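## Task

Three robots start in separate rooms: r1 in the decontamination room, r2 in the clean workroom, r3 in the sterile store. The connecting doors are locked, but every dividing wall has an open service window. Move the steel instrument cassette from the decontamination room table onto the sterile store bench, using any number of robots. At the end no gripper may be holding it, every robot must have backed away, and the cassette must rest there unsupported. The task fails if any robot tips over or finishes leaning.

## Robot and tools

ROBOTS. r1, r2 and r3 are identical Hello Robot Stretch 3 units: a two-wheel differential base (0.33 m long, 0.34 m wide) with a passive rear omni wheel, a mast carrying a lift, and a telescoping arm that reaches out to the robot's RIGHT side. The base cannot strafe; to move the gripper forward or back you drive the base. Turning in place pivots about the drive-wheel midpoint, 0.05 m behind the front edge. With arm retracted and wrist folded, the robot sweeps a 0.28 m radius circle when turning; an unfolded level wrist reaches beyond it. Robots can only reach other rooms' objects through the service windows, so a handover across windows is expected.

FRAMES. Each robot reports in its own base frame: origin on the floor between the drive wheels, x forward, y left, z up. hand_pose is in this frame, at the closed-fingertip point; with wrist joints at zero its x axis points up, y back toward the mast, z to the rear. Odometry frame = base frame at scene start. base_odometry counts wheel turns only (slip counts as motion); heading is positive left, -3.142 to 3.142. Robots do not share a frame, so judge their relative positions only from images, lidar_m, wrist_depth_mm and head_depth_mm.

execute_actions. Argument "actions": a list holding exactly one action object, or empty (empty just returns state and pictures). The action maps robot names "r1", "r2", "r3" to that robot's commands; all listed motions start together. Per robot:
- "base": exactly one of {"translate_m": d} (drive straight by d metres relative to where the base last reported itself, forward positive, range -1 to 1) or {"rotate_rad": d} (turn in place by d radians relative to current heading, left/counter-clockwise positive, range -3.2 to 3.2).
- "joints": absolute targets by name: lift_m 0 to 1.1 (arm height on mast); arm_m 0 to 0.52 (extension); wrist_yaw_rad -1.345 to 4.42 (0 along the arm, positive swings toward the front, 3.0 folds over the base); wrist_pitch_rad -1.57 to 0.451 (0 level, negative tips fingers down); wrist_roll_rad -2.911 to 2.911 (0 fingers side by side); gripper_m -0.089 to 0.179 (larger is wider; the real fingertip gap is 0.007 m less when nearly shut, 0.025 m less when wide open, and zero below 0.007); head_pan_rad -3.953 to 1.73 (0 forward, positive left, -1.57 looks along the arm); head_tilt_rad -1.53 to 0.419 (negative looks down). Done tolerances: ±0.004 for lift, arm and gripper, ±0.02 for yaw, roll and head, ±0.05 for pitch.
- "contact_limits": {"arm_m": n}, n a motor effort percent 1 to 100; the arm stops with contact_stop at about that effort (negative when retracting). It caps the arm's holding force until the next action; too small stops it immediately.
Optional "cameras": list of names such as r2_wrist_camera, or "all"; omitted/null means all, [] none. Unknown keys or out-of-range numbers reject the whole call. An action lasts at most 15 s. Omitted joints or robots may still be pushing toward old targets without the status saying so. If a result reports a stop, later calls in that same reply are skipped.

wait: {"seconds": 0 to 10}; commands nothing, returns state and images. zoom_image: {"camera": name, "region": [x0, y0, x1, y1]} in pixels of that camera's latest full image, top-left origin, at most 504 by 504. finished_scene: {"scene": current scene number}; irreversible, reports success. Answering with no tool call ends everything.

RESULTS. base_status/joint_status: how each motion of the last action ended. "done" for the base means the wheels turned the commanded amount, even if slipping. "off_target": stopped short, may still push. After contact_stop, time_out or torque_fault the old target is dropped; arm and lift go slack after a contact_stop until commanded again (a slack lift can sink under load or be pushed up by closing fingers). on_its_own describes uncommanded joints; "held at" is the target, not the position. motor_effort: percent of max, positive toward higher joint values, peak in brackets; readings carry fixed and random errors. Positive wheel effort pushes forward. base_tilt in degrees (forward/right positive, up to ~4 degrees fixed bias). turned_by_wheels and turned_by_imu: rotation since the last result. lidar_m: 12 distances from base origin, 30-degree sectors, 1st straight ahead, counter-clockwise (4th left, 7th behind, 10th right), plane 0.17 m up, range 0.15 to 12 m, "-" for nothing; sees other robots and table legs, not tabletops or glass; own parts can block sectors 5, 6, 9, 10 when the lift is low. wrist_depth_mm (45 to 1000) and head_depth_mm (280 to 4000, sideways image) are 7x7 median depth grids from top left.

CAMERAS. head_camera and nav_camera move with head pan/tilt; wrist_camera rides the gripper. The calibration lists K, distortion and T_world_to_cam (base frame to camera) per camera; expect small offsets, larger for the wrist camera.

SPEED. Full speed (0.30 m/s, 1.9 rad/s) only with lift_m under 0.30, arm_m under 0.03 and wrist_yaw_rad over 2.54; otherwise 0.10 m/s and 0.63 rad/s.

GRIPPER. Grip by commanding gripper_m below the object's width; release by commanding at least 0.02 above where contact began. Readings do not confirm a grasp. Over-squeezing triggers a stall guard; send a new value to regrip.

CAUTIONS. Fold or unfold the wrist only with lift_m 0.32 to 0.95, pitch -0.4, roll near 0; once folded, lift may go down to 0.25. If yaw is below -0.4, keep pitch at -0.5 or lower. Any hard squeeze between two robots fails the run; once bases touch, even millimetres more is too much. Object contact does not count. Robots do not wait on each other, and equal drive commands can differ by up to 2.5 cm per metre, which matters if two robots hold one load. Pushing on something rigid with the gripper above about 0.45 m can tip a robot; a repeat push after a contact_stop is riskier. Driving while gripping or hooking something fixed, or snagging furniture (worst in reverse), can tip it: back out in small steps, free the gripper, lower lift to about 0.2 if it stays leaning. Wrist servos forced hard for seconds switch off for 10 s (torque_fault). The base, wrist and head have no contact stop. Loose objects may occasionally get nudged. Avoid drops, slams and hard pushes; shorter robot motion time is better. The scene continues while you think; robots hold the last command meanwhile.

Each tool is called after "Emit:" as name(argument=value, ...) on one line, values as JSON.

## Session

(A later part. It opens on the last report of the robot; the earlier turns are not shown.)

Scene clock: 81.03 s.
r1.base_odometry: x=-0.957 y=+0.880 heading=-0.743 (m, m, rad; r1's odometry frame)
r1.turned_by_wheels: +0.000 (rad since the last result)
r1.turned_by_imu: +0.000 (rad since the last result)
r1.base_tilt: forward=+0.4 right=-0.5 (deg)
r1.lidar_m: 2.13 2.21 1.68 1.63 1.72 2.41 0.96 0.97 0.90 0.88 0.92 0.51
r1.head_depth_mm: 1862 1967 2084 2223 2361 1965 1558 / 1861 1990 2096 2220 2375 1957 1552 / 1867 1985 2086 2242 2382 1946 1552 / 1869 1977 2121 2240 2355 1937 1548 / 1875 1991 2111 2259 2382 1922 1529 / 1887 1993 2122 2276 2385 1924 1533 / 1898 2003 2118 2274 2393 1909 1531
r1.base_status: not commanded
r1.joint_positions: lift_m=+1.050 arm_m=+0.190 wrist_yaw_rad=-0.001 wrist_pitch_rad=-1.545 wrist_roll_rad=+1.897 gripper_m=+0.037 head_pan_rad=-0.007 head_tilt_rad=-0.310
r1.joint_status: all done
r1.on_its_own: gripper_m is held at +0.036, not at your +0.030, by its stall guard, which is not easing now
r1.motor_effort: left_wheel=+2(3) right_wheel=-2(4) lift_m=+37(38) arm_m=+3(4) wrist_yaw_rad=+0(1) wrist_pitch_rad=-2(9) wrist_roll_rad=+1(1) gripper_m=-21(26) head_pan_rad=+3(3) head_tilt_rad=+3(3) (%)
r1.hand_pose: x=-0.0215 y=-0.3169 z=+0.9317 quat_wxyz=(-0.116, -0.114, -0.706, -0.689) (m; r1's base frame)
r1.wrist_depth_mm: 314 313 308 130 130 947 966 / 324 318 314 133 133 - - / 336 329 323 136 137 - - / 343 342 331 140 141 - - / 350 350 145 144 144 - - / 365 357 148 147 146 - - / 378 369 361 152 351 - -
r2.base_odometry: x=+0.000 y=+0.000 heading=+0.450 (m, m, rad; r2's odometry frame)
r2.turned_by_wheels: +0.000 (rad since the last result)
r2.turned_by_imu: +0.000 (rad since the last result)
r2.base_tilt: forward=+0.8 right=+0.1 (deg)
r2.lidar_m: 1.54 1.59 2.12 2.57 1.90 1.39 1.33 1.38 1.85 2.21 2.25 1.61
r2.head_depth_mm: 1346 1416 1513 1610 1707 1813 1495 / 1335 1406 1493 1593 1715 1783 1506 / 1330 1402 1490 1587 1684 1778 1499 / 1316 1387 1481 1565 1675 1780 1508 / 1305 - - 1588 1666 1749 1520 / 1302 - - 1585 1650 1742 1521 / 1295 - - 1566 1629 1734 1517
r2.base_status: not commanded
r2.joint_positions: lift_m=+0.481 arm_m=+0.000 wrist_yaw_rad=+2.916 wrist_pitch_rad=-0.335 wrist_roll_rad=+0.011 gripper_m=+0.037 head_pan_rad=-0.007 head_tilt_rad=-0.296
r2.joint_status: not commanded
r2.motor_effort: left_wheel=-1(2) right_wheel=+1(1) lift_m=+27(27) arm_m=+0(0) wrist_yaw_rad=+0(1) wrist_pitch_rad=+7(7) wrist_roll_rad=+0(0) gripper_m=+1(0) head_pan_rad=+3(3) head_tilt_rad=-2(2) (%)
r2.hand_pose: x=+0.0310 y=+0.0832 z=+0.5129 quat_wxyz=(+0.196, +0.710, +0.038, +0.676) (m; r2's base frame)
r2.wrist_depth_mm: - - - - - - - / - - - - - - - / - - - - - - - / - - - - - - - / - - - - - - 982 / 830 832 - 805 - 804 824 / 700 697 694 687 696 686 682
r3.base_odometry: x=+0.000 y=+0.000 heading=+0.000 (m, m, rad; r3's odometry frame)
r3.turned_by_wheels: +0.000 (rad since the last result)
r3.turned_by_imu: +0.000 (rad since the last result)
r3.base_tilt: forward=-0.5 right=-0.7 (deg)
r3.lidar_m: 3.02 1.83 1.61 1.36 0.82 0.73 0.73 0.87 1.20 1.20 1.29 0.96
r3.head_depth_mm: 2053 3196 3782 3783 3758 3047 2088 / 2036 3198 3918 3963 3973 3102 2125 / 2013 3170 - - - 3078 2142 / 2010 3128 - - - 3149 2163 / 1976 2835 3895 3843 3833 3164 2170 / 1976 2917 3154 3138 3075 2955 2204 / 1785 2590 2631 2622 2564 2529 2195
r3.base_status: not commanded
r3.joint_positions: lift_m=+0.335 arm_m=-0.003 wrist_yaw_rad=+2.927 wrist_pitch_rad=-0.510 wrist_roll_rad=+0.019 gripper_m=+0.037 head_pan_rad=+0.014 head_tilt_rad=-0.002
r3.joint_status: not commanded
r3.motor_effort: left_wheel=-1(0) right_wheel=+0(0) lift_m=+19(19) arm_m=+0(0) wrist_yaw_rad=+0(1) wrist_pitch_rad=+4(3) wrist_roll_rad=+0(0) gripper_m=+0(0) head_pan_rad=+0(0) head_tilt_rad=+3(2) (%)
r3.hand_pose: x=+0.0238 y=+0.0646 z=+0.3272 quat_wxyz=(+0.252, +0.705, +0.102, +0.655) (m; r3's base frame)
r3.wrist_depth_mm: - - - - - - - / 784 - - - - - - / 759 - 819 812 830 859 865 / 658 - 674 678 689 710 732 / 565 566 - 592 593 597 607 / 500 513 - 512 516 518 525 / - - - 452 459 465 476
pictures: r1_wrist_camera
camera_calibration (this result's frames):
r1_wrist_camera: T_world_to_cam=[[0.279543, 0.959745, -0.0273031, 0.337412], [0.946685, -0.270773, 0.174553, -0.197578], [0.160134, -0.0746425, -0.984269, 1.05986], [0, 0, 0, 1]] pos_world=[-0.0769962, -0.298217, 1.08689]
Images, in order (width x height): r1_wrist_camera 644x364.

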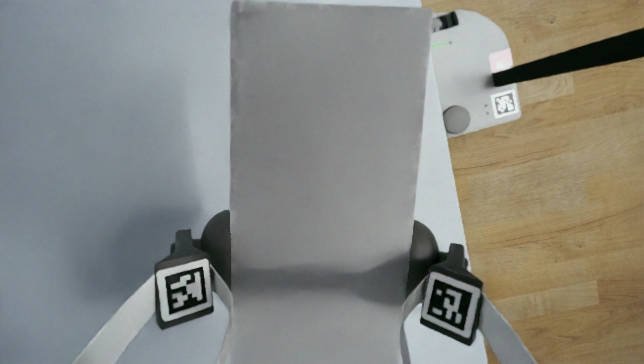

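Emit:
execute_actions(actions=[{"r1":{"base":{"rotate_rad":1.57}},"r2":{"base":{"translate_m":0.9}}}], cameras=[])

Emit:
execute_actions(actions=[{"r1":{"base":{"translate_m":1.0}},"r2":{"base":{"rotate_rad":1.57},"joints":{"lift_m":0.9,"wrist_pitch_rad":-0.4}}}], cameras=[])

Emit:
execute_actions(actions=[{"r1":{"base":{"rotate_rad":1.57},"joints":{"head_pan_rad":-1.57,"head_tilt_rad":-0.5}},"r2":{"base":{"translate_m":0.35},"joints":{"wrist_yaw_rad":0,"head_pan_rad":-1.57,"head_tilt_rad":-0.5}}}], cameras=["r1_nav_camera","r2_nav_camera"])

Scene clock: 95.80 s.
r1.base_odometry: x=-0.957 y=+0.880 heading=+0.826 (m, m, rad; r1's odometry frame)
r1.turned_by_wheels: +1.570 (rad since the last result)
r1.turned_by_imu: +1.581 (rad since the last result)
r1.base_tilt: forward=+0.4 right=-0.5 (deg)
r1.lidar_m: 1.63 1.71 2.42 0.96 0.97 0.90 0.88 0.92 0.51 2.13 2.21 1.68
r1.head_depth_mm: 1402 1497 1586 1694 1808 1894 1559 / 1405 - - 1704 1810 1891 1558 / 1415 - - 1693 1823 1901 1540 / 1415 - - 1705 1830 1908 1546 / 1425 - - 1722 1846 1919 1545 / 1439 - - 1720 1840 1915 1536 / 1436 1535 1616 1724 1842 1918 1527
r1.base_status: done
r1.joint_positions: lift_m=+1.050 arm_m=+0.190 wrist_yaw_rad=-0.001 wrist_pitch_rad=-1.545 wrist_roll_rad=+1.897 gripper_m=+0.037 head_pan_rad=-0.007 head_tilt_rad=-0.310
r1.joint_status: not commanded
r1.on_its_own: gripper_m is held at +0.036, not at your +0.030, by its stall guard, which is not easing now
r1.motor_effort: left_wheel=-1(6) right_wheel=+2(6) lift_m=+37(37) arm_m=+3(3) wrist_yaw_rad=+1(1) wrist_pitch_rad=-2(3) wrist_roll_rad=+1(1) gripper_m=-21(21) head_pan_rad=+3(3) head_tilt_rad=+3(4) (%)
r1.hand_pose: x=-0.0215 y=-0.3170 z=+0.9317 quat_wxyz=(-0.116, -0.114, -0.706, -0.689) (m; r1's base frame)
r1.wrist_depth_mm: - 336 445 130 130 979 957 / - - - 133 132 - - / - - - 136 136 - - / - - - 140 141 - - / - - 144 143 145 - - / - - 149 147 147 - - / - - - 151 - - -
r2.base_odometry: x=+0.810 y=+0.391 heading=+0.450 (m, m, rad; r2's odometry frame)
r2.turned_by_wheels: +0.000 (rad since the last result)
r2.turned_by_imu: +0.000 (rad since the last result)
r2.base_tilt: forward=+0.9 right=+0.0 (deg)
r2.lidar_m: 0.64 0.66 0.88 2.24 2.67 2.34 2.24 2.31 2.28 2.19 0.92 0.67
r2.head_depth_mm: 530 561 593 633 677 726 786 / 527 556 591 627 671 722 779 / 523 553 585 623 665 714 770 / 517 545 578 623 664 686 763 / 3100 3220 3397 3597 897 654 757 / 3045 3191 3361 3385 902 657 568 / 3076 3205 3369 3559 912 660 571
r2.base_status: done
r2.joint_positions: lift_m=+0.481 arm_m=+0.000 wrist_yaw_rad=+2.916 wrist_pitch_rad=-0.335 wrist_roll_rad=+0.011 gripper_m=+0.037 head_pan_rad=-0.007 head_tilt_rad=-0.296
r2.joint_status: not commanded
r2.motor_effort: left_wheel=-2(4) right_wheel=+0(4) lift_m=+27(27) arm_m=+0(0) wrist_yaw_rad=+1(0) wrist_pitch_rad=+7(7) wrist_roll_rad=+0(0) gripper_m=+0(0) head_pan_rad=+3(3) head_tilt_rad=-2(2) (%)
r2.hand_pose: x=+0.0310 y=+0.0832 z=+0.5129 quat_wxyz=(+0.196, +0.710, +0.038, +0.676) (m; r2's base frame)
r2.wrist_depth_mm: - - - - - 842 603 / - - - - - 811 618 / - - - - - 873 646 / - - - - - 895 648 / - - - - - 882 659 / 826 827 - 826 - 814 677 / 715 703 696 705 692 698 630
r3.base_odometry: x=+0.000 y=+0.000 heading=+0.000 (m, m, rad; r3's odometry frame)
r3.turned_by_wheels: +0.000 (rad since the last result)
r3.turned_by_imu: +0.002 (rad since the last result)
r3.base_tilt: forward=-0.3 right=-0.7 (deg)
r3.lidar_m: 3.02 1.83 1.61 1.36 0.82 0.73 0.73 0.87 1.20 1.20 1.29 0.96
r3.head_depth_mm: 2046 3274 3756 3757 3825 3068 2082 / 2049 3149 3889 3918 3953 3068 2117 / 2027 3180 - - - 3163 2127 / 2018 3124 - - - 3195 2147 / 2014 2847 3973 3863 3813 3231 2194 / 1972 2959 3155 3137 3078 2948 2158 / 1783 2593 2609 2591 2564 2524 2205
r3.base_status: not commanded
r3.joint_positions: lift_m=+0.335 arm_m=-0.003 wrist_yaw_rad=+2.927 wrist_pitch_rad=-0.510 wrist_roll_rad=+0.019 gripper_m=+0.037 head_pan_rad=+0.014 head_tilt_rad=-0.002
r3.joint_status: not commanded
r3.motor_effort: left_wheel=-1(0) right_wheel=-1(1) lift_m=+19(19) arm_m=+0(0) wrist_yaw_rad=+1(1) wrist_pitch_rad=+3(3) wrist_roll_rad=+0(0) gripper_m=-1(0) head_pan_rad=-1(0) head_tilt_rad=+3(2) (%)
r3.hand_pose: x=+0.0238 y=+0.0646 z=+0.3272 quat_wxyz=(+0.252, +0.705, +0.102, +0.655) (m; r3's base frame)
r3.wrist_depth_mm: - - - - - - - / 778 - - - - - - / 773 - 818 826 837 867 899 / 655 - 679 685 706 712 723 / 565 553 - 592 599 599 609 / 494 517 - 512 519 522 530 / - - - 459 461 461 466
pictures: none
No camera images: the call's "cameras" was empty. Leave "cameras" out to get every camera's image.

Scene clock: 107.20 s.
r1.base_odometry: x=-0.279 y=+1.615 heading=+0.826 (m, m, rad; r1's odometry frame)
r1.turned_by_wheels: +0.000 (rad since the last result)
r1.turned_by_imu: +0.008 (rad since the last result)
r1.base_tilt: forward=+0.4 right=-0.5 (deg)
r1.lidar_m: 0.64 0.67 0.95 2.57 2.71 1.52 1.87 1.33 2.23 2.14 0.87 0.66
r1.head_depth_mm: 3153 3371 3596 3705 889 661 578 / 3208 3402 3633 3781 882 658 776 / 3156 - 3684 3733 879 656 779 / 3164 - 3713 3766 873 652 786 / 3182 3484 3750 3796 869 651 791 / 3262 3414 3667 3791 864 646 796 / 3310 3386 1427 3584 858 644 799
r1.base_status: done
r1.joint_positions: lift_m=+1.050 arm_m=+0.190 wrist_yaw_rad=-0.001 wrist_pitch_rad=-1.545 wrist_roll_rad=+1.897 gripper_m=+0.037 head_pan_rad=-0.007 head_tilt_rad=-0.310
r1.joint_status: not commanded
r1.on_its_own: gripper_m is held at +0.036, not at your +0.030, by its stall guard, which is not easing now
r1.motor_effort: left_wheel=-2(3) right_wheel=+2(7) lift_m=+37(37) arm_m=+3(3) wrist_yaw_rad=+0(1) wrist_pitch_rad=-3(2) wrist_roll_rad=+1(1) gripper_m=-21(22) head_pan_rad=+3(3) head_tilt_rad=+3(3) (%)
r1.hand_pose: x=-0.0215 y=-0.3170 z=+0.9317 quat_wxyz=(-0.116, -0.114, -0.706, -0.689) (m; r1's base frame)
r1.wrist_depth_mm: - - - 129 130 984 999 / - - - 133 132 - - / - - - 137 135 - - / - - - 139 140 - - / - - 145 143 144 - - / - - 148 147 146 - - / - - - 152 965 957 897
r2.base_odometry: x=+0.810 y=+0.391 heading=+2.020 (m, m, rad; r2's odometry frame)
r2.turned_by_wheels: +1.570 (rad since the last result)
r2.turned_by_imu: +1.595 (rad since the last result)
r2.base_tilt: forward=+0.9 right=+0.1 (deg)
r2.lidar_m: 2.31 2.67 2.33 2.24 2.32 2.28 2.19 0.91 0.66 0.64 0.66 0.90
r2.head_depth_mm: 1537 1564 1590 1608 1647 1668 1490 / 2190 2223 2177 2284 2344 1890 1500 / 2242 2334 2472 2627 2615 1900 1507 / 2220 2356 2499 2632 2630 1922 1511 / 2221 2345 2473 2626 2609 1915 1509 / 2211 2314 2496 2636 2659 1951 1513 / 2212 2322 2449 2603 2660 1944 1519
r2.base_status: done
r2.joint_positions: lift_m=+0.900 arm_m=+0.000 wrist_yaw_rad=+2.916 wrist_pitch_rad=-0.413 wrist_roll_rad=+0.011 gripper_m=+0.037 head_pan_rad=-0.007 head_tilt_rad=-0.296
r2.joint_status: all done
r2.motor_effort: left_wheel=-2(7) right_wheel=+1(4) lift_m=+32(30) arm_m=+0(0) wrist_yaw_rad=+1(1) wrist_pitch_rad=+7(7) wrist_roll_rad=+0(0) gripper_m=+1(0) head_pan_rad=+3(3) head_tilt_rad=-2(2) (%)
r2.hand_pose: x=+0.0290 y=+0.0744 z=+0.9136 quat_wxyz=(+0.223, +0.707, +0.065, +0.668) (m; r2's base frame)
r2.wrist_depth_mm: - - - - - - - / - - - - - - - / - - - - - - - / - - - - - - - / - - - - - - - / - - - - - - - / - - - - - - -
r3.base_odometry: x=+0.000 y=+0.000 heading=+0.000 (m, m, rad; r3's odometry frame)
r3.turned_by_wheels: +0.000 (rad since the last result)
r3.turned_by_imu: +0.001 (rad since the last result)
r3.base_tilt: forward=-0.5 right=-0.8 (deg)
r3.lidar_m: 3.03 1.83 1.61 1.36 0.82 0.73 0.73 0.87 1.20 1.20 1.30 0.96
r3.head_depth_mm: 2045 3229 3777 3793 3823 3018 2089 / 2054 3191 3889 3940 3996 3083 2116 / 2041 3121 - - - 3155 2144 / 2018 3155 - - - 3150 2152 / 2004 2852 3968 3872 3875 3194 2153 / 1955 2937 3161 3161 3062 2929 2188 / 1780 2591 2616 2584 2513 2531 2227
r3.base_status: not commanded
r3.joint_positions: lift_m=+0.335 arm_m=-0.003 wrist_yaw_rad=+2.927 wrist_pitch_rad=-0.510 wrist_roll_rad=+0.019 gripper_m=+0.037 head_pan_rad=+0.014 head_tilt_rad=-0.002
r3.joint_status: not commanded
r3.motor_effort: left_wheel=+0(0) right_wheel=-1(1) lift_m=+19(19) arm_m=+0(0) wrist_yaw_rad=+0(0) wrist_pitch_rad=+3(3) wrist_roll_rad=+0(0) gripper_m=+0(0) head_pan_rad=+0(1) head_tilt_rad=+3(2) (%)
r3.hand_pose: x=+0.0238 y=+0.0646 z=+0.3272 quat_wxyz=(+0.252, +0.705, +0.102, +0.655) (m; r3's base frame)
r3.wrist_depth_mm: - - - - - - - / 788 - - - - - - / 763 - 812 824 829 868 873 / 657 - 675 676 683 732 726 / 561 564 - 598 597 603 618 / 497 509 - 512 516 520 544 / - - - 459 459 468 474
pictures: none
No camera images: the call's "cameras" was empty. Leave "cameras" out to get every camera's image.

Scene clock: 111.87 s.
r1.base_odometry: x=-0.279 y=+1.615 heading=+2.396 (m, m, rad; r1's odometry frame)
r1.turned_by_wheels: +1.570 (rad since the last result)
r1.turned_by_imu: +1.581 (rad since the last result)
r1.base_tilt: forward=+0.4 right=-0.5 (deg)
r1.lidar_m: 2.57 2.70 1.52 1.87 2.28 2.22 2.13 0.87 0.66 0.64 0.67 0.95
r1.head_depth_mm: 3117 - - 842 - 835 949 / 3217 - - 873 622 608 378 / - - - - 639 418 387 / 1326 1169 1596 - 636 422 1068 / 3245 3415 3733 898 655 425 1033 / 3223 3546 3739 856 652 862 1046 / 3267 3548 3688 849 651 910 1059
r1.base_status: done
r1.joint_positions: lift_m=+1.050 arm_m=+0.190 wrist_yaw_rad=-0.001 wrist_pitch_rad=-1.545 wrist_roll_rad=+1.897 gripper_m=+0.037 head_pan_rad=-1.563 head_tilt_rad=-0.494
r1.joint_status: all done
r1.on_its_own: gripper_m is held at +0.036, not at your +0.030, by its stall guard, which is not easing now
r1.motor_effort: left_wheel=-1(5) right_wheel=+2(7) lift_m=+37(37) arm_m=+2(3) wrist_yaw_rad=+1(1) wrist_pitch_rad=-3(2) wrist_roll_rad=+1(1) gripper_m=-21(22) head_pan_rad=-4(46) head_tilt_rad=-2(16) (%)
r1.hand_pose: x=-0.0215 y=-0.3170 z=+0.9317 quat_wxyz=(-0.116, -0.114, -0.706, -0.689) (m; r1's base frame)
r1.wrist_depth_mm: 473 693 957 130 130 959 972 / 251 634 882 133 132 - - / 244 601 797 137 136 - - / 238 581 753 140 141 - - / 243 531 145 144 144 - - / 251 263 148 147 147 - - / 256 288 616 152 - - -
r2.base_odometry: x=+0.659 y=+0.707 heading=+2.020 (m, m, rad; r2's odometry frame)
r2.turned_by_wheels: +0.000 (rad since the last result)
r2.turned_by_imu: +0.000 (rad since the last result)
r2.base_tilt: forward=+0.7 right=+0.0 (deg)
r2.lidar_m: 2.22 2.31 2.33 2.25 2.32 2.65 2.54 0.91 0.66 0.63 0.66 0.89
r2.head_depth_mm: 3043 3399 3557 881 655 874 - / 3060 3185 3522 881 655 873 - / 3021 3191 3523 884 657 838 - / 3008 3122 3523 888 659 829 - / 1177 969 1554 890 661 859 994 / 1249 3187 3379 890 662 849 986 / 2988 3218 3577 896 663 846 980
r2.base_status: done
r2.joint_positions: lift_m=+0.900 arm_m=+0.000 wrist_yaw_rad=+0.003 wrist_pitch_rad=-0.413 wrist_roll_rad=+0.011 gripper_m=+0.037 head_pan_rad=-1.563 head_tilt_rad=-0.494
r2.joint_status: all done
r2.motor_effort: left_wheel=-2(3) right_wheel=+1(4) lift_m=+32(32) arm_m=+0(0) wrist_yaw_rad=-2(2) wrist_pitch_rad=+7(7) wrist_roll_rad=+1(0) gripper_m=+0(0) head_pan_rad=-3(42) head_tilt_rad=-4(26) (%)
r2.hand_pose: x=-0.0208 y=-0.3699 z=+0.9136 quat_wxyz=(+0.689, +0.145, -0.695, -0.145) (m; r2's base frame)
r2.wrist_depth_mm: - - - - - - 444 / 532 593 584 571 568 555 449 / 409 407 402 398 387 388 378 / 304 302 301 300 300 292 294 / 537 533 314 515 412 509 495 / 614 606 576 604 - 584 582 / 701 688 694 695 687 656 654
r3.base_odometry: x=+0.000 y=+0.000 heading=+0.000 (m, m, rad; r3's odometry frame)
r3.turned_by_wheels: +0.000 (rad since the last result)
r3.turned_by_imu: +0.001 (rad since the last result)
r3.base_tilt: forward=-0.4 right=-0.7 (deg)
r3.lidar_m: 3.03 1.84 1.61 1.35 0.82 0.73 0.73 0.86 1.20 1.20 1.29 0.96
r3.head_depth_mm: 2057 3241 3825 3860 3828 3086 2109 / 2028 3209 3917 3922 3971 3130 2121 / 2021 3132 - - - 3132 2128 / 2017 3083 - - - 3148 2159 / 1979 2856 3989 3943 3820 3218 2164 / 1976 2926 3151 3125 3039 2873 2193 / 1786 2562 2646 2639 2567 2534 2210
r3.base_status: not commanded
r3.joint_positions: lift_m=+0.335 arm_m=-0.003 wrist_yaw_rad=+2.927 wrist_pitch_rad=-0.510 wrist_roll_rad=+0.019 gripper_m=+0.037 head_pan_rad=+0.014 head_tilt_rad=-0.002
r3.joint_status: not commanded
r3.motor_effort: left_wheel=-1(0) right_wheel=-1(1) lift_m=+19(19) arm_m=+0(0) wrist_yaw_rad=+1(0) wrist_pitch_rad=+3(4) wrist_roll_rad=+0(0) gripper_m=+0(1) head_pan_rad=+1(1) head_tilt_rad=+2(3) (%)
r3.hand_pose: x=+0.0238 y=+0.0646 z=+0.3272 quat_wxyz=(+0.252, +0.705, +0.102, +0.655) (m; r3's base frame)
r3.wrist_depth_mm: - - - - - - - / 785 - - - - - - / 768 - 817 815 850 841 846 / 663 - 686 679 690 702 706 / 560 569 - 587 591 598 618 / 497 518 - 512 518 525 528 / - - - 451 460 472 469
pictures: r1_nav_camera (sideways: a quarter turn counterclockwise sets it upright), r2_nav_camera (sideways: a quarter turn counterclockwise sets it upright)
camera_calibration (this result's frames):
r1_nav_camera: T_world_to_cam=[[-0.00450206, -0.43912, 0.898417, -1.12774], [-0.999635, 0.0259093, 0.00765445, 0.0520436], [-0.0266386, -0.898055, -0.439076, 0.529043], [0, 0, 0, 1]] pos_world=[0.0610404, -0.0214524, 1.24507]
r2_nav_camera: T_world_to_cam=[[-0.0321714, -0.426367, 0.903978, -1.12824], [-0.999479, 0.0160335, -0.0280078, 0.0938393], [-0.00255234, -0.904408, -0.426661, 0.516404], [0, 0, 0, 1]] pos_world=[0.0588115, -0.0155089, 1.24286]
Images, in order (width x height): r1_nav_camera 672x504, r2_nav_camera 672x504.

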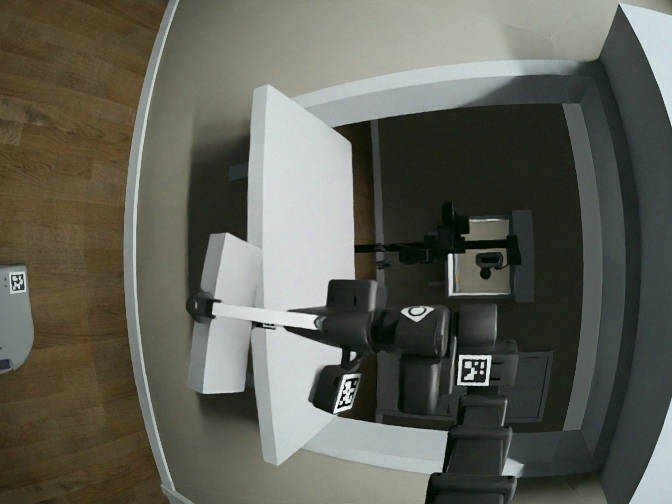

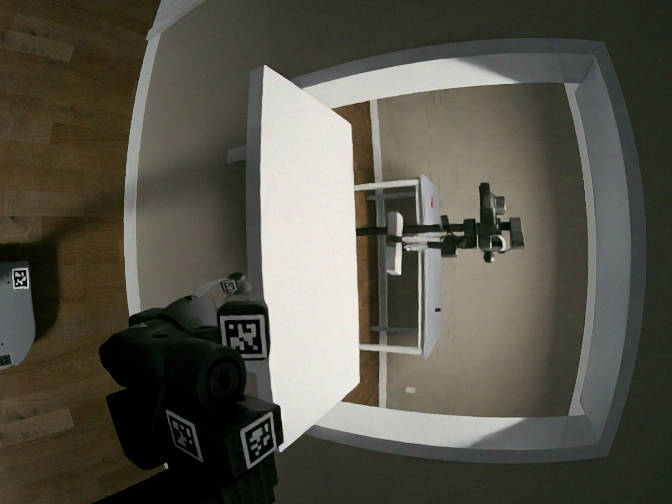

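Emit:
execute_actions(actions=[{"r1":{"joints":{"arm_m":0.52}},"r2":{"joints":{"lift_m":1.08,"wrist_pitch_rad":-1.55,"wrist_roll_rad":1.57,"gripper_m":0.15}}}], cameras=[])

Emit:
execute_actions(actions=[{"r1":{"joints":{"lift_m":0.985}}}], cameras=[])

Emit:
execute_actions(actions=[{"r1":{"joints":{"gripper_m":0.15}}}], cameras=[])

Emit:
execute_actions(actions=[{"r1":{"joints":{"lift_m":1.08}}}], cameras=[])

Emit:
execute_actions(actions=[{"r1":{"joints":{"arm_m":0.0}},"r2":{"joints":{"arm_m":0.5}}}], cameras=["r2_wrist_camera"])

Scene clock: 121.30 s.
r1.base_odometry: x=-0.279 y=+1.615 heading=+2.396 (m, m, rad; r1's odometry frame)
r1.turned_by_wheels: +0.000 (rad since the last result)
r1.turned_by_imu: +0.000 (rad since the last result)
r1.base_tilt: forward=+0.4 right=-0.4 (deg)
r1.lidar_m: 2.57 2.70 1.52 1.88 2.28 2.22 2.13 0.87 0.66 0.64 0.67 0.95
r1.head_depth_mm: 3090 - 3641 876 666 860 991 / 3191 3537 3640 874 661 866 1000 / - - 3546 698 660 875 1012 / 1129 1393 3329 729 659 884 1025 / 1254 3523 3691 790 654 890 1037 / 3259 3587 3732 855 652 899 1047 / 3300 3524 3706 851 651 911 1059
r1.base_status: not commanded
r1.joint_positions: lift_m=+1.050 arm_m=+0.520 wrist_yaw_rad=-0.001 wrist_pitch_rad=-1.544 wrist_roll_rad=+1.897 gripper_m=+0.037 head_pan_rad=-1.563 head_tilt_rad=-0.494
r1.joint_status: all done
r1.on_its_own: gripper_m is held at +0.036, not at your +0.030, by its stall guard, which is not easing now
r1.motor_effort: left_wheel=-1(1) right_wheel=+2(2) lift_m=+37(37) arm_m=+4(3) wrist_yaw_rad=+0(0) wrist_pitch_rad=-3(4) wrist_roll_rad=+1(1) gripper_m=-22(22) head_pan_rad=-4(3) head_tilt_rad=-2(2) (%)
r1.hand_pose: x=-0.0215 y=-0.6472 z=+0.9317 quat_wxyz=(-0.116, -0.114, -0.707, -0.688) (m; r1's base frame)
r1.wrist_depth_mm: 215 213 209 130 130 206 - / 221 220 214 133 134 209 - / 227 224 221 136 137 215 - / 235 231 226 140 141 220 - / 241 237 146 144 144 226 - / 247 243 148 147 147 230 - / 254 253 246 151 242 237 -
r2.base_odometry: x=+0.659 y=+0.707 heading=+2.020 (m, m, rad; r2's odometry frame)
r2.turned_by_wheels: +0.000 (rad since the last result)
r2.turned_by_imu: +0.000 (rad since the last result)
r2.base_tilt: forward=+0.8 right=+0.0 (deg)
r2.lidar_m: 2.21 2.32 2.34 2.24 2.32 2.64 2.54 0.91 0.66 0.63 0.65 0.89
r2.head_depth_mm: 3033 3253 - - - - - / 3051 3296 - - - - - / 3062 3221 - - - - - / 3056 3234 3447 799 658 857 - / 1244 635 731 796 659 856 - / 1243 2436 3298 853 662 852 987 / 2997 3241 3520 895 662 846 977
r2.base_status: not commanded
r2.joint_positions: lift_m=+1.080 arm_m=+0.000 wrist_yaw_rad=+0.003 wrist_pitch_rad=-1.542 wrist_roll_rad=+1.563 gripper_m=+0.150 head_pan_rad=-1.563 head_tilt_rad=-0.494
r2.joint_status: all done
r2.motor_effort: left_wheel=-2(2) right_wheel=+1(1) lift_m=+31(33) arm_m=+0(0) wrist_yaw_rad=-2(3) wrist_pitch_rad=-5(6) wrist_roll_rad=+3(1) gripper_m=+0(89) head_pan_rad=-3(3) head_tilt_rad=-4(4) (%)
r2.hand_pose: x=-0.0216 y=-0.1280 z=+0.9616 quat_wxyz=(+0.004, +0.003, -0.717, -0.697) (m; r2's base frame)
r2.wrist_depth_mm: 597 861 - - - - - / 609 889 - - - - - / 599 852 - - - - - / 609 901 - - - - - / 608 816 - - - - - / 592 - - - - - - / 578 895 - - - - -
r3.base_odometry: x=+0.000 y=+0.000 heading=+0.000 (m, m, rad; r3's odometry frame)
r3.turned_by_wheels: +0.000 (rad since the last result)
r3.turned_by_imu: +0.001 (rad since the last result)
r3.base_tilt: forward=-0.4 right=-0.8 (deg)
r3.lidar_m: 3.02 1.84 1.60 1.35 0.82 0.73 0.73 0.87 1.20 1.20 1.30 0.97
r3.head_depth_mm: 2092 3275 3765 3812 3883 3026 2097 / 2048 3236 3932 3929 3948 3087 2102 / 2013 3157 - - - 3166 2142 / 2009 3119 - - - 3141 2135 / 1999 2854 3936 3881 3805 3184 2162 / 1978 2972 3183 3114 3102 2959 2176 / 1787 2533 2617 2598 2551 2507 2213
r3.base_status: not commanded
r3.joint_positions: lift_m=+0.335 arm_m=-0.003 wrist_yaw_rad=+2.927 wrist_pitch_rad=-0.510 wrist_roll_rad=+0.019 gripper_m=+0.037 head_pan_rad=+0.014 head_tilt_rad=-0.002
r3.joint_status: not commanded
r3.motor_effort: left_wheel=+0(0) right_wheel=-1(0) lift_m=+19(19) arm_m=+0(0) wrist_yaw_rad=-1(0) wrist_pitch_rad=+3(3) wrist_roll_rad=+0(0) gripper_m=-1(1) head_pan_rad=+0(0) head_tilt_rad=+2(2) (%)
r3.hand_pose: x=+0.0238 y=+0.0646 z=+0.3272 quat_wxyz=(+0.252, +0.705, +0.102, +0.655) (m; r3's base frame)
r3.wrist_depth_mm: - - - - - - - / 786 - - - - - - / 754 - 843 824 857 859 910 / 654 - 684 677 684 696 721 / 563 568 - 591 598 606 613 / 492 514 - 516 520 525 530 / - - - 452 454 461 469
pictures: none
No camera images: the call's "cameras" was empty. Leave "cameras" out to get every camera's image.

Scene clock: 123.33 s.
r1.base_odometry: x=-0.279 y=+1.615 heading=+2.396 (m, m, rad; r1's odometry frame)
r1.turned_by_wheels: +0.000 (rad since the last result)
r1.turned_by_imu: +0.001 (rad since the last result)
r1.base_tilt: forward=+0.3 right=-0.4 (deg)
r1.lidar_m: 2.57 2.70 1.52 1.87 2.28 2.23 2.12 0.86 0.66 0.64 0.67 0.96
r1.head_depth_mm: 3158 3392 - 858 666 861 990 / 3225 3345 3620 869 663 869 999 / - - 3789 865 661 876 1015 / 1131 1151 3354 862 656 884 1024 / 1261 3533 3734 858 656 895 1033 / 3249 3527 3731 854 653 901 1050 / 3264 3573 3706 847 650 910 1060
r1.base_status: not commanded
r1.joint_positions: lift_m=+0.996 arm_m=+0.520 wrist_yaw_rad=-0.001 wrist_pitch_rad=-1.558 wrist_roll_rad=+1.897 gripper_m=+0.037 head_pan_rad=-1.563 head_tilt_rad=-0.494
r1.joint_status: lift_m contact_stop (moved -0.054 of -0.065)
r1.on_its_own: gripper_m is held at +0.036, not at your +0.030, by its stall guard, which is not easing now; lift_m is slack since a contact_stop, until your next command for it (your +0.985 is given up)
r1.motor_effort: left_wheel=+0(1) right_wheel=+1(2) lift_m=+31(32) arm_m=+2(4) wrist_yaw_rad=+0(1) wrist_pitch_rad=+3(9) wrist_roll_rad=+1(1) gripper_m=-21(21) head_pan_rad=-4(3) head_tilt_rad=-2(1) (%)
r1.hand_pose: x=-0.0215 y=-0.6437 z=+0.8783 quat_wxyz=(-0.116, -0.115, -0.702, -0.693) (m; r1's base frame)
r1.wrist_depth_mm: 163 161 159 129 128 157 155 / 167 166 163 132 130 160 160 / 172 170 168 135 134 165 164 / 175 175 171 138 138 168 168 / 180 180 145 142 141 174 173 / 187 186 148 146 144 178 177 / 194 191 186 150 185 185 183
r2.base_odometry: x=+0.659 y=+0.707 heading=+2.020 (m, m, rad; r2's odometry frame)
r2.turned_by_wheels: +0.000 (rad since the last result)
r2.turned_by_imu: +0.000 (rad since the last result)
r2.base_tilt: forward=+0.7 right=-0.1 (deg)
r2.lidar_m: 2.21 2.31 2.32 2.24 2.32 2.64 2.54 0.91 0.66 0.63 0.66 0.89
r2.head_depth_mm: 3055 3260 - - - - - / 3069 3241 - - - - - / 3017 3229 - - - - - / 3009 3235 3268 803 658 856 - / 1246 657 721 795 660 855 - / 2915 863 3173 868 662 852 986 / 2970 3240 3477 894 666 847 978
r2.base_status: not commanded
r2.joint_positions: lift_m=+1.080 arm_m=+0.000 wrist_yaw_rad=+0.003 wrist_pitch_rad=-1.542 wrist_roll_rad=+1.563 gripper_m=+0.150 head_pan_rad=-1.563 head_tilt_rad=-0.494
r2.joint_status: not commanded
r2.motor_effort: left_wheel=-3(3) right_wheel=+1(1) lift_m=+32(32) arm_m=+0(0) wrist_yaw_rad=-1(2) wrist_pitch_rad=-5(5) wrist_roll_rad=+3(3) gripper_m=+1(0) head_pan_rad=-3(3) head_tilt_rad=-3(4) (%)
r2.hand_pose: x=-0.0216 y=-0.1280 z=+0.9616 quat_wxyz=(+0.004, +0.003, -0.717, -0.697) (m; r2's base frame)
r2.wrist_depth_mm: 607 849 - - - - - / 604 860 - - - - - / 608 873 - - - - - / 611 874 - - - - - / 616 823 - - - - - / 594 - - - - - - / 585 868 - - - - -
r3.base_odometry: x=+0.000 y=+0.000 heading=+0.000 (m, m, rad; r3's odometry frame)
r3.turned_by_wheels: +0.000 (rad since the last result)
r3.turned_by_imu: +0.000 (rad since the last result)
r3.base_tilt: forward=-0.4 right=-0.7 (deg)
r3.lidar_m: 3.01 1.83 1.61 1.36 0.82 0.73 0.73 0.87 1.20 1.20 1.29 0.96
r3.head_depth_mm: 2082 3262 3762 3815 3808 3060 2104 / 2053 3222 3894 3879 3931 3084 2129 / 2049 3133 - - - 3135 2119 / 2007 3101 - - - 3189 2130 / 1973 2878 3969 - 3853 3239 2154 / 1974 2971 3106 3095 3114 2897 2197 / 1789 2596 2632 2617 2575 2558 2219
r3.base_status: not commanded
r3.joint_positions: lift_m=+0.335 arm_m=-0.003 wrist_yaw_rad=+2.927 wrist_pitch_rad=-0.510 wrist_roll_rad=+0.019 gripper_m=+0.037 head_pan_rad=+0.014 head_tilt_rad=-0.002
r3.joint_status: not commanded
r3.motor_effort: left_wheel=+0(0) right_wheel=-1(1) lift_m=+19(19) arm_m=+0(0) wrist_yaw_rad=+0(1) wrist_pitch_rad=+4(3) wrist_roll_rad=+0(0) gripper_m=-1(0) head_pan_rad=+0(0) head_tilt_rad=+2(2) (%)
r3.hand_pose: x=+0.0238 y=+0.0646 z=+0.3272 quat_wxyz=(+0.252, +0.705, +0.102, +0.655) (m; r3's base frame)
r3.wrist_depth_mm: - - - - - - - / 782 - - - - - - / 753 - 799 822 839 868 892 / 644 - 690 691 700 712 732 / 562 578 - 589 604 617 609 / 496 519 - 507 521 526 531 / - - - 450 464 462 467
pictures: none
No camera images: the call's "cameras" was empty. Leave "cameras" out to get every camera's image.

not run: a stop came earlier in this reply.

not run: a stop came earlier in this reply.

not run: a stop came earlier in this reply.

Emit:
execute_actions(actions=[{"r1":{"joints":{"gripper_m":0.15}}}], cameras=[])

Emit:
execute_actions(actions=[{"r1":{"joints":{"lift_m":1.08}}}], cameras=[])

Emit:
execute_actions(actions=[{"r1":{"joints":{"arm_m":0.0}},"r2":{"joints":{"arm_m":0.5}}}], cameras=["r2_wrist_camera"])

Scene clock: 128.60 s.
r1.base_odometry: x=-0.279 y=+1.615 heading=+2.396 (m, m, rad; r1's odometry frame)
r1.turned_by_wheels: +0.000 (rad since the last result)
r1.turned_by_imu: +0.000 (rad since the last result)
r1.base_tilt: forward=+0.4 right=-0.4 (deg)
r1.lidar_m: 2.57 2.71 1.52 1.88 2.28 2.23 2.12 0.86 0.66 0.64 0.67 0.96
r1.head_depth_mm: 3173 3381 - 858 665 859 991 / 3227 3344 3657 870 662 867 997 / - - 3819 869 660 876 1014 / 1135 1153 3344 843 636 885 1025 / 1259 3519 3745 858 655 891 1036 / 3242 3560 3735 854 652 903 1048 / 3247 3540 3694 850 649 910 1057
r1.base_status: not commanded
r1.joint_positions: lift_m=+0.998 arm_m=+0.520 wrist_yaw_rad=+0.001 wrist_pitch_rad=-1.542 wrist_roll_rad=+1.897 gripper_m=+0.150 head_pan_rad=-1.563 head_tilt_rad=-0.494
r1.joint_status: all done
r1.on_its_own: lift_m is slack since a contact_stop, until your next command for it (your +0.985 is given up)
r1.motor_effort: left_wheel=-1(3) right_wheel=+2(7) lift_m=+32(32) arm_m=+1(2) wrist_yaw_rad=-2(1) wrist_pitch_rad=-3(11) wrist_roll_rad=+1(1) gripper_m=+0(91) head_pan_rad=-4(4) head_tilt_rad=-2(1) (%)
r1.hand_pose: x=-0.0215 y=-0.6477 z=+0.8798 quat_wxyz=(-0.116, -0.113, -0.707, -0.688) (m; r1's base frame)
r1.wrist_depth_mm: 164 163 160 130 130 156 154 / 169 167 165 133 132 160 158 / 175 172 169 136 136 164 163 / 179 178 174 140 141 169 167 / 184 182 179 144 144 173 170 / 190 187 184 149 178 - 176 / 198 194 190 153 182 185 179
r2.base_odometry: x=+0.659 y=+0.707 heading=+2.020 (m, m, rad; r2's odometry frame)
r2.turned_by_wheels: +0.000 (rad since the last result)
r2.turned_by_imu: +0.000 (rad since the last result)
r2.base_tilt: forward=+0.8 right=+0.2 (deg)
r2.lidar_m: 2.22 2.32 2.33 2.24 2.32 2.65 2.54 0.91 0.66 0.63 0.66 0.89
r2.head_depth_mm: 3030 3272 - - - - - / 3061 3229 - - - - - / 3006 3238 - - - - - / 2970 3247 3389 805 658 854 - / 1246 656 720 803 661 856 - / 2918 862 3249 893 662 855 989 / 2973 3273 3544 900 662 843 978
r2.base_status: not commanded
r2.joint_positions: lift_m=+1.080 arm_m=+0.000 wrist_yaw_rad=+0.003 wrist_pitch_rad=-1.542 wrist_roll_rad=+1.563 gripper_m=+0.150 head_pan_rad=-1.563 head_tilt_rad=-0.494
r2.joint_status: not commanded
r2.motor_effort: left_wheel=-2(3) right_wheel=+1(1) lift_m=+32(32) arm_m=+0(0) wrist_yaw_rad=-2(2) wrist_pitch_rad=-5(5) wrist_roll_rad=+3(2) gripper_m=+0(0) head_pan_rad=-3(3) head_tilt_rad=-4(4) (%)
r2.hand_pose: x=-0.0216 y=-0.1280 z=+0.9616 quat_wxyz=(+0.004, +0.003, -0.717, -0.697) (m; r2's base frame)
r2.wrist_depth_mm: 593 848 - - - - - / 600 850 - - - - - / 612 859 - - - - - / 608 883 - - - - - / 605 830 - - - - - / 604 - - - - - - / 575 889 - - - - -
r3.base_odometry: x=+0.000 y=+0.000 heading=+0.000 (m, m, rad; r3's odometry frame)
r3.turned_by_wheels: +0.000 (rad since the last result)
r3.turned_by_imu: +0.001 (rad since the last result)
r3.base_tilt: forward=-0.4 right=-0.7 (deg)
r3.lidar_m: 3.03 1.84 1.61 1.36 0.82 0.73 0.73 0.87 1.20 1.20 1.29 0.96
r3.head_depth_mm: 2093 3279 3818 3787 3861 3048 2087 / 2039 3179 3910 - - 3082 2102 / 2026 3161 - - - 3139 2128 / 2013 3139 - - - 3190 2161 / 1988 2891 3931 3911 3834 3233 2161 / 1966 2977 3205 3102 3100 2904 2201 / 1790 2569 2627 2629 2579 2544 2193
r3.base_status: not commanded
r3.joint_positions: lift_m=+0.335 arm_m=-0.003 wrist_yaw_rad=+2.927 wrist_pitch_rad=-0.510 wrist_roll_rad=+0.019 gripper_m=+0.037 head_pan_rad=+0.014 head_tilt_rad=-0.002
r3.joint_status: not commanded
r3.motor_effort: left_wheel=+0(0) right_wheel=-1(1) lift_m=+18(19) arm_m=+0(0) wrist_yaw_rad=+0(0) wrist_pitch_rad=+4(3) wrist_roll_rad=+0(0) gripper_m=-1(1) head_pan_rad=+0(0) head_tilt_rad=+2(3) (%)
r3.hand_pose: x=+0.0238 y=+0.0646 z=+0.3272 quat_wxyz=(+0.252, +0.705, +0.102, +0.655) (m; r3's base frame)
r3.wrist_depth_mm: - - - - - - - / 783 - - - - - - / 778 - 813 838 834 842 866 / 657 - 686 686 692 700 721 / 572 571 - 590 601 610 609 / 492 517 - 513 524 532 526 / - - - 459 461 465 468
pictures: none
No camera images: the call's "cameras" was empty. Leave "cameras" out to get every camera's image.

Scene clock: 130.17 s.
r1.base_odometry: x=-0.279 y=+1.615 heading=+2.396 (m, m, rad; r1's odometry frame)
r1.turned_by_wheels: +0.000 (rad since the last result)
r1.turned_by_imu: +0.000 (rad since the last result)
r1.base_tilt: forward=+0.3 right=-0.5 (deg)
r1.lidar_m: 2.56 2.70 1.51 1.88 2.28 2.22 2.13 0.87 0.65 0.64 0.67 0.95
r1.head_depth_mm: - 3435 3624 876 667 860 987 / 3271 3492 3602 871 665 866 1000 / - 3500 3657 868 661 875 1015 / 1127 1400 3416 866 658 882 1025 / 1259 3525 3681 859 655 893 1034 / 3273 3573 3740 853 653 901 1052 / 3263 3542 3696 849 651 912 1060
r1.base_status: not commanded
r1.joint_positions: lift_m=+1.080 arm_m=+0.520 wrist_yaw_rad=+0.001 wrist_pitch_rad=-1.543 wrist_roll_rad=+1.897 gripper_m=+0.150 head_pan_rad=-1.563 head_tilt_rad=-0.494
r1.joint_status: all done
r1.motor_effort: left_wheel=-1(1) right_wheel=+2(2) lift_m=+34(35) arm_m=+2(1) wrist_yaw_rad=+0(1) wrist_pitch_rad=-3(4) wrist_roll_rad=+1(1) gripper_m=-1(0) head_pan_rad=-4(4) head_tilt_rad=-2(2) (%)
r1.hand_pose: x=-0.0215 y=-0.6476 z=+0.9618 quat_wxyz=(-0.116, -0.113, -0.707, -0.688) (m; r1's base frame)
r1.wrist_depth_mm: 244 244 237 235 234 231 - / 251 249 245 210 239 237 - / 260 257 252 218 245 245 - / 266 264 262 224 249 250 - / 274 271 267 232 261 254 - / 280 277 273 236 265 - - / 292 287 282 244 275 272 -
r2.base_odometry: x=+0.659 y=+0.707 heading=+2.020 (m, m, rad; r2's odometry frame)
r2.turned_by_wheels: +0.000 (rad since the last result)
r2.turned_by_imu: +0.000 (rad since the last result)
r2.base_tilt: forward=+0.7 right=+0.0 (deg)
r2.lidar_m: 2.21 2.32 2.33 2.24 2.32 2.64 2.54 0.91 0.66 0.63 0.66 0.89
r2.head_depth_mm: 3093 3281 - - - - - / 3068 3241 - - - - - / 3048 3260 - - - - - / 3018 3218 3479 804 659 855 - / 1172 662 1437 794 659 854 - / 1220 3110 3312 897 660 851 986 / 2990 3225 3528 895 663 843 976
r2.base_status: not commanded
r2.joint_positions: lift_m=+1.080 arm_m=+0.000 wrist_yaw_rad=+0.003 wrist_pitch_rad=-1.542 wrist_roll_rad=+1.563 gripper_m=+0.150 head_pan_rad=-1.563 head_tilt_rad=-0.494
r2.joint_status: not commanded
r2.motor_effort: left_wheel=-2(2) right_wheel=+1(0) lift_m=+31(32) arm_m=+0(0) wrist_yaw_rad=-2(2) wrist_pitch_rad=-5(5) wrist_roll_rad=+3(3) gripper_m=+1(1) head_pan_rad=-3(3) head_tilt_rad=-3(4) (%)
r2.hand_pose: x=-0.0216 y=-0.1280 z=+0.9616 quat_wxyz=(+0.004, +0.003, -0.717, -0.697) (m; r2's base frame)
r2.wrist_depth_mm: 601 861 - - - - - / 592 869 - - - - - / 601 855 - - - - - / 613 901 - - - - - / 602 816 - - - - - / 599 - - - - - - / 570 891 - - - - -
r3.base_odometry: x=+0.000 y=+0.000 heading=+0.000 (m, m, rad; r3's odometry frame)
r3.turned_by_wheels: +0.000 (rad since the last result)
r3.turned_by_imu: +0.000 (rad since the last result)
r3.base_tilt: forward=-0.5 right=-0.8 (deg)
r3.lidar_m: 3.02 1.84 1.61 1.35 0.82 0.73 0.73 0.86 1.20 1.20 1.29 0.96
r3.head_depth_mm: 2070 3310 3809 3880 3838 3034 2100 / 2061 3150 3858 3948 3937 3143 2114 / 2034 3172 - - - 3103 2143 / 2011 3150 - - - 3149 2169 / 1977 2882 - 3881 3813 3237 2163 / 1968 2957 3179 3124 3040 2895 2190 / 1775 2577 2645 2597 2576 2532 2223
r3.base_status: not commanded
r3.joint_positions: lift_m=+0.335 arm_m=-0.003 wrist_yaw_rad=+2.927 wrist_pitch_rad=-0.510 wrist_roll_rad=+0.019 gripper_m=+0.037 head_pan_rad=+0.014 head_tilt_rad=-0.002
r3.joint_status: not commanded
r3.motor_effort: left_wheel=-1(1) right_wheel=-1(1) lift_m=+19(19) arm_m=+0(0) wrist_yaw_rad=+0(0) wrist_pitch_rad=+3(4) wrist_roll_rad=+0(0) gripper_m=-1(0) head_pan_rad=+0(0) head_tilt_rad=+3(2) (%)
r3.hand_pose: x=+0.0238 y=+0.0646 z=+0.3272 quat_wxyz=(+0.252, +0.705, +0.102, +0.655) (m; r3's base frame)
r3.wrist_depth_mm: - - - - - - - / 812 - - - - - - / 735 - 815 811 850 854 862 / 646 - 691 675 685 702 710 / 559 567 - 582 600 602 618 / 497 515 - 515 524 529 532 / - - - 459 462 464 464
pictures: none
No camera images: the call's "cameras" was empty. Leave "cameras" out to get every camera's image.

Scene clock: 135.17 s.
r1.base_odometry: x=-0.279 y=+1.615 heading=+2.396 (m, m, rad; r1's odometry frame)
r1.turned_by_wheels: +0.000 (rad since the last result)
r1.turned_by_imu: +0.000 (rad since the last result)
r1.base_tilt: forward=+0.4 right=-0.5 (deg)
r1.lidar_m: 2.56 2.70 1.52 1.87 2.27 2.23 2.12 0.87 0.66 0.64 0.67 0.95
r1.head_depth_mm: 3155 - - - - - - / 3188 - - - - - - / - - - - - - - / 1242 693 1560 844 657 - - / 624 706 3698 858 654 858 - / 3181 3511 3732 856 652 900 1027 / 3263 3557 3730 851 651 911 1063
r1.base_status: not commanded
r1.joint_positions: lift_m=+1.080 arm_m=+0.001 wrist_yaw_rad=+0.001 wrist_pitch_rad=-1.544 wrist_roll_rad=+1.897 gripper_m=+0.150 head_pan_rad=-1.563 head_tilt_rad=-0.494
r1.joint_status: all done
joint sent to its limit — the command would take r1.arm_m past its lower limit, so that joint was sent only as far as its limit.
r1.motor_effort: left_wheel=-1(1) right_wheel=+1(2) lift_m=+34(34) arm_m=-4(4) wrist_yaw_rad=-2(1) wrist_pitch_rad=-3(4) wrist_roll_rad=+1(1) gripper_m=+0(0) head_pan_rad=-4(4) head_tilt_rad=-2(3) (%)
r1.hand_pose: x=-0.0215 y=-0.1288 z=+0.9618 quat_wxyz=(-0.116, -0.113, -0.707, -0.689) (m; r1's base frame)
r1.wrist_depth_mm: 709 - - - - - - / 693 987 - - - - - / 656 931 - - - - - / 617 896 - - - - - / 594 920 - - - - - / 553 931 - - - - - / 576 756 - - - - -
r2.base_odometry: x=+0.659 y=+0.707 heading=+2.020 (m, m, rad; r2's odometry frame)
r2.turned_by_wheels: +0.000 (rad since the last result)
r2.turned_by_imu: +0.000 (rad since the last result)
r2.base_tilt: forward=+0.9 right=+0.1 (deg)
r2.lidar_m: 2.22 2.31 2.34 2.24 2.32 2.64 2.53 0.91 0.66 0.63 0.65 0.89
r2.head_depth_mm: 2992 3426 3552 878 656 882 1027 / 2970 3021 3515 879 655 876 1017 / 3006 2680 3456 887 656 874 1015 / 2996 - 3381 822 656 864 1004 / 1167 1145 3346 824 658 856 993 / 1246 3163 3471 893 660 851 988 / 3019 3226 3499 891 664 845 977
r2.base_status: not commanded
r2.joint_positions: lift_m=+1.080 arm_m=+0.500 wrist_yaw_rad=+0.001 wrist_pitch_rad=-1.542 wrist_roll_rad=+1.564 gripper_m=+0.150 head_pan_rad=-1.563 head_tilt_rad=-0.494
r2.joint_status: all done
r2.motor_effort: left_wheel=-1(2) right_wheel=+1(1) lift_m=+32(31) arm_m=+3(4) wrist_yaw_rad=+0(1) wrist_pitch_rad=-5(5) wrist_roll_rad=+2(3) gripper_m=+0(1) head_pan_rad=-3(3) head_tilt_rad=-4(4) (%)
r2.hand_pose: x=-0.0216 y=-0.6276 z=+0.9617 quat_wxyz=(+0.003, +0.002, -0.717, -0.697) (m; r2's base frame)
r2.wrist_depth_mm: 245 245 244 240 238 237 - / 253 249 248 245 243 243 - / 262 257 255 252 249 247 - / 266 231 258 257 256 255 - / 274 236 264 266 263 - - / 282 - 273 271 267 - - / 285 250 282 279 275 - -
r3.base_odometry: x=+0.000 y=+0.000 heading=+0.000 (m, m, rad; r3's odometry frame)
r3.turned_by_wheels: +0.000 (rad since the last result)
r3.turned_by_imu: +0.001 (rad since the last result)
r3.base_tilt: forward=-0.4 right=-0.8 (deg)
r3.lidar_m: 3.02 1.84 1.61 1.36 0.82 0.73 0.73 0.86 1.20 1.20 1.29 0.96
r3.head_depth_mm: 2067 3268 3816 3765 3799 3017 2087 / 2052 3205 3899 3942 3917 3072 2110 / 2050 3112 - - - 3134 2142 / 2025 3099 - - - 3161 2144 / 1987 2851 3962 - 3839 3217 2173 / 1975 2942 3172 3109 3055 2894 2159 / 1791 2577 2627 2591 2573 2519 2204
r3.base_status: not commanded
r3.joint_positions: lift_m=+0.335 arm_m=-0.003 wrist_yaw_rad=+2.927 wrist_pitch_rad=-0.510 wrist_roll_rad=+0.019 gripper_m=+0.037 head_pan_rad=+0.014 head_tilt_rad=-0.002
r3.joint_status: not commanded
r3.motor_effort: left_wheel=+0(0) right_wheel=-1(1) lift_m=+19(19) arm_m=+0(0) wrist_yaw_rad=+0(1) wrist_pitch_rad=+3(3) wrist_roll_rad=+0(0) gripper_m=+0(1) head_pan_rad=+1(0) head_tilt_rad=+2(2) (%)
r3.hand_pose: x=+0.0238 y=+0.0646 z=+0.3272 quat_wxyz=(+0.252, +0.705, +0.102, +0.655) (m; r3's base frame)
r3.wrist_depth_mm: - - - - - - - / 779 - - - - - - / 750 - 798 823 838 865 873 / 659 - 679 695 698 693 718 / 568 562 - 593 601 608 621 / 496 519 - 518 513 532 539 / - - - 465 460 473 470
pictures: r2_wrist_camera
camera_calibration (this result's frames):
r2_wrist_camera: T_world_to_cam=[[0.00453254, 0.998226, -0.0593699, 0.689023], [0.990062, 0.00386546, 0.140578, -0.0712124], [0.140558, -0.059417, -0.988288, 1.08488], [0, 0, 0, 1]] pos_world=[-0.0851062, -0.623066, 1.12309]
Images, in order (width x height): r2_wrist_camera 644x364.

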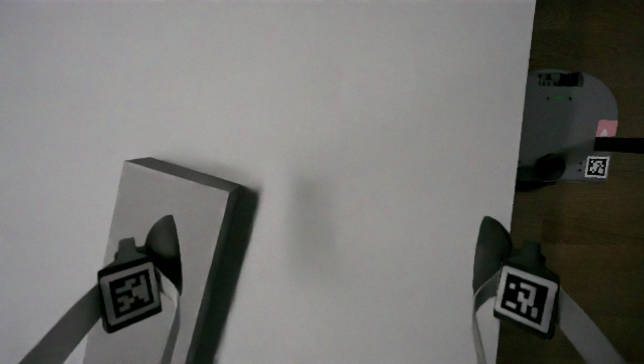

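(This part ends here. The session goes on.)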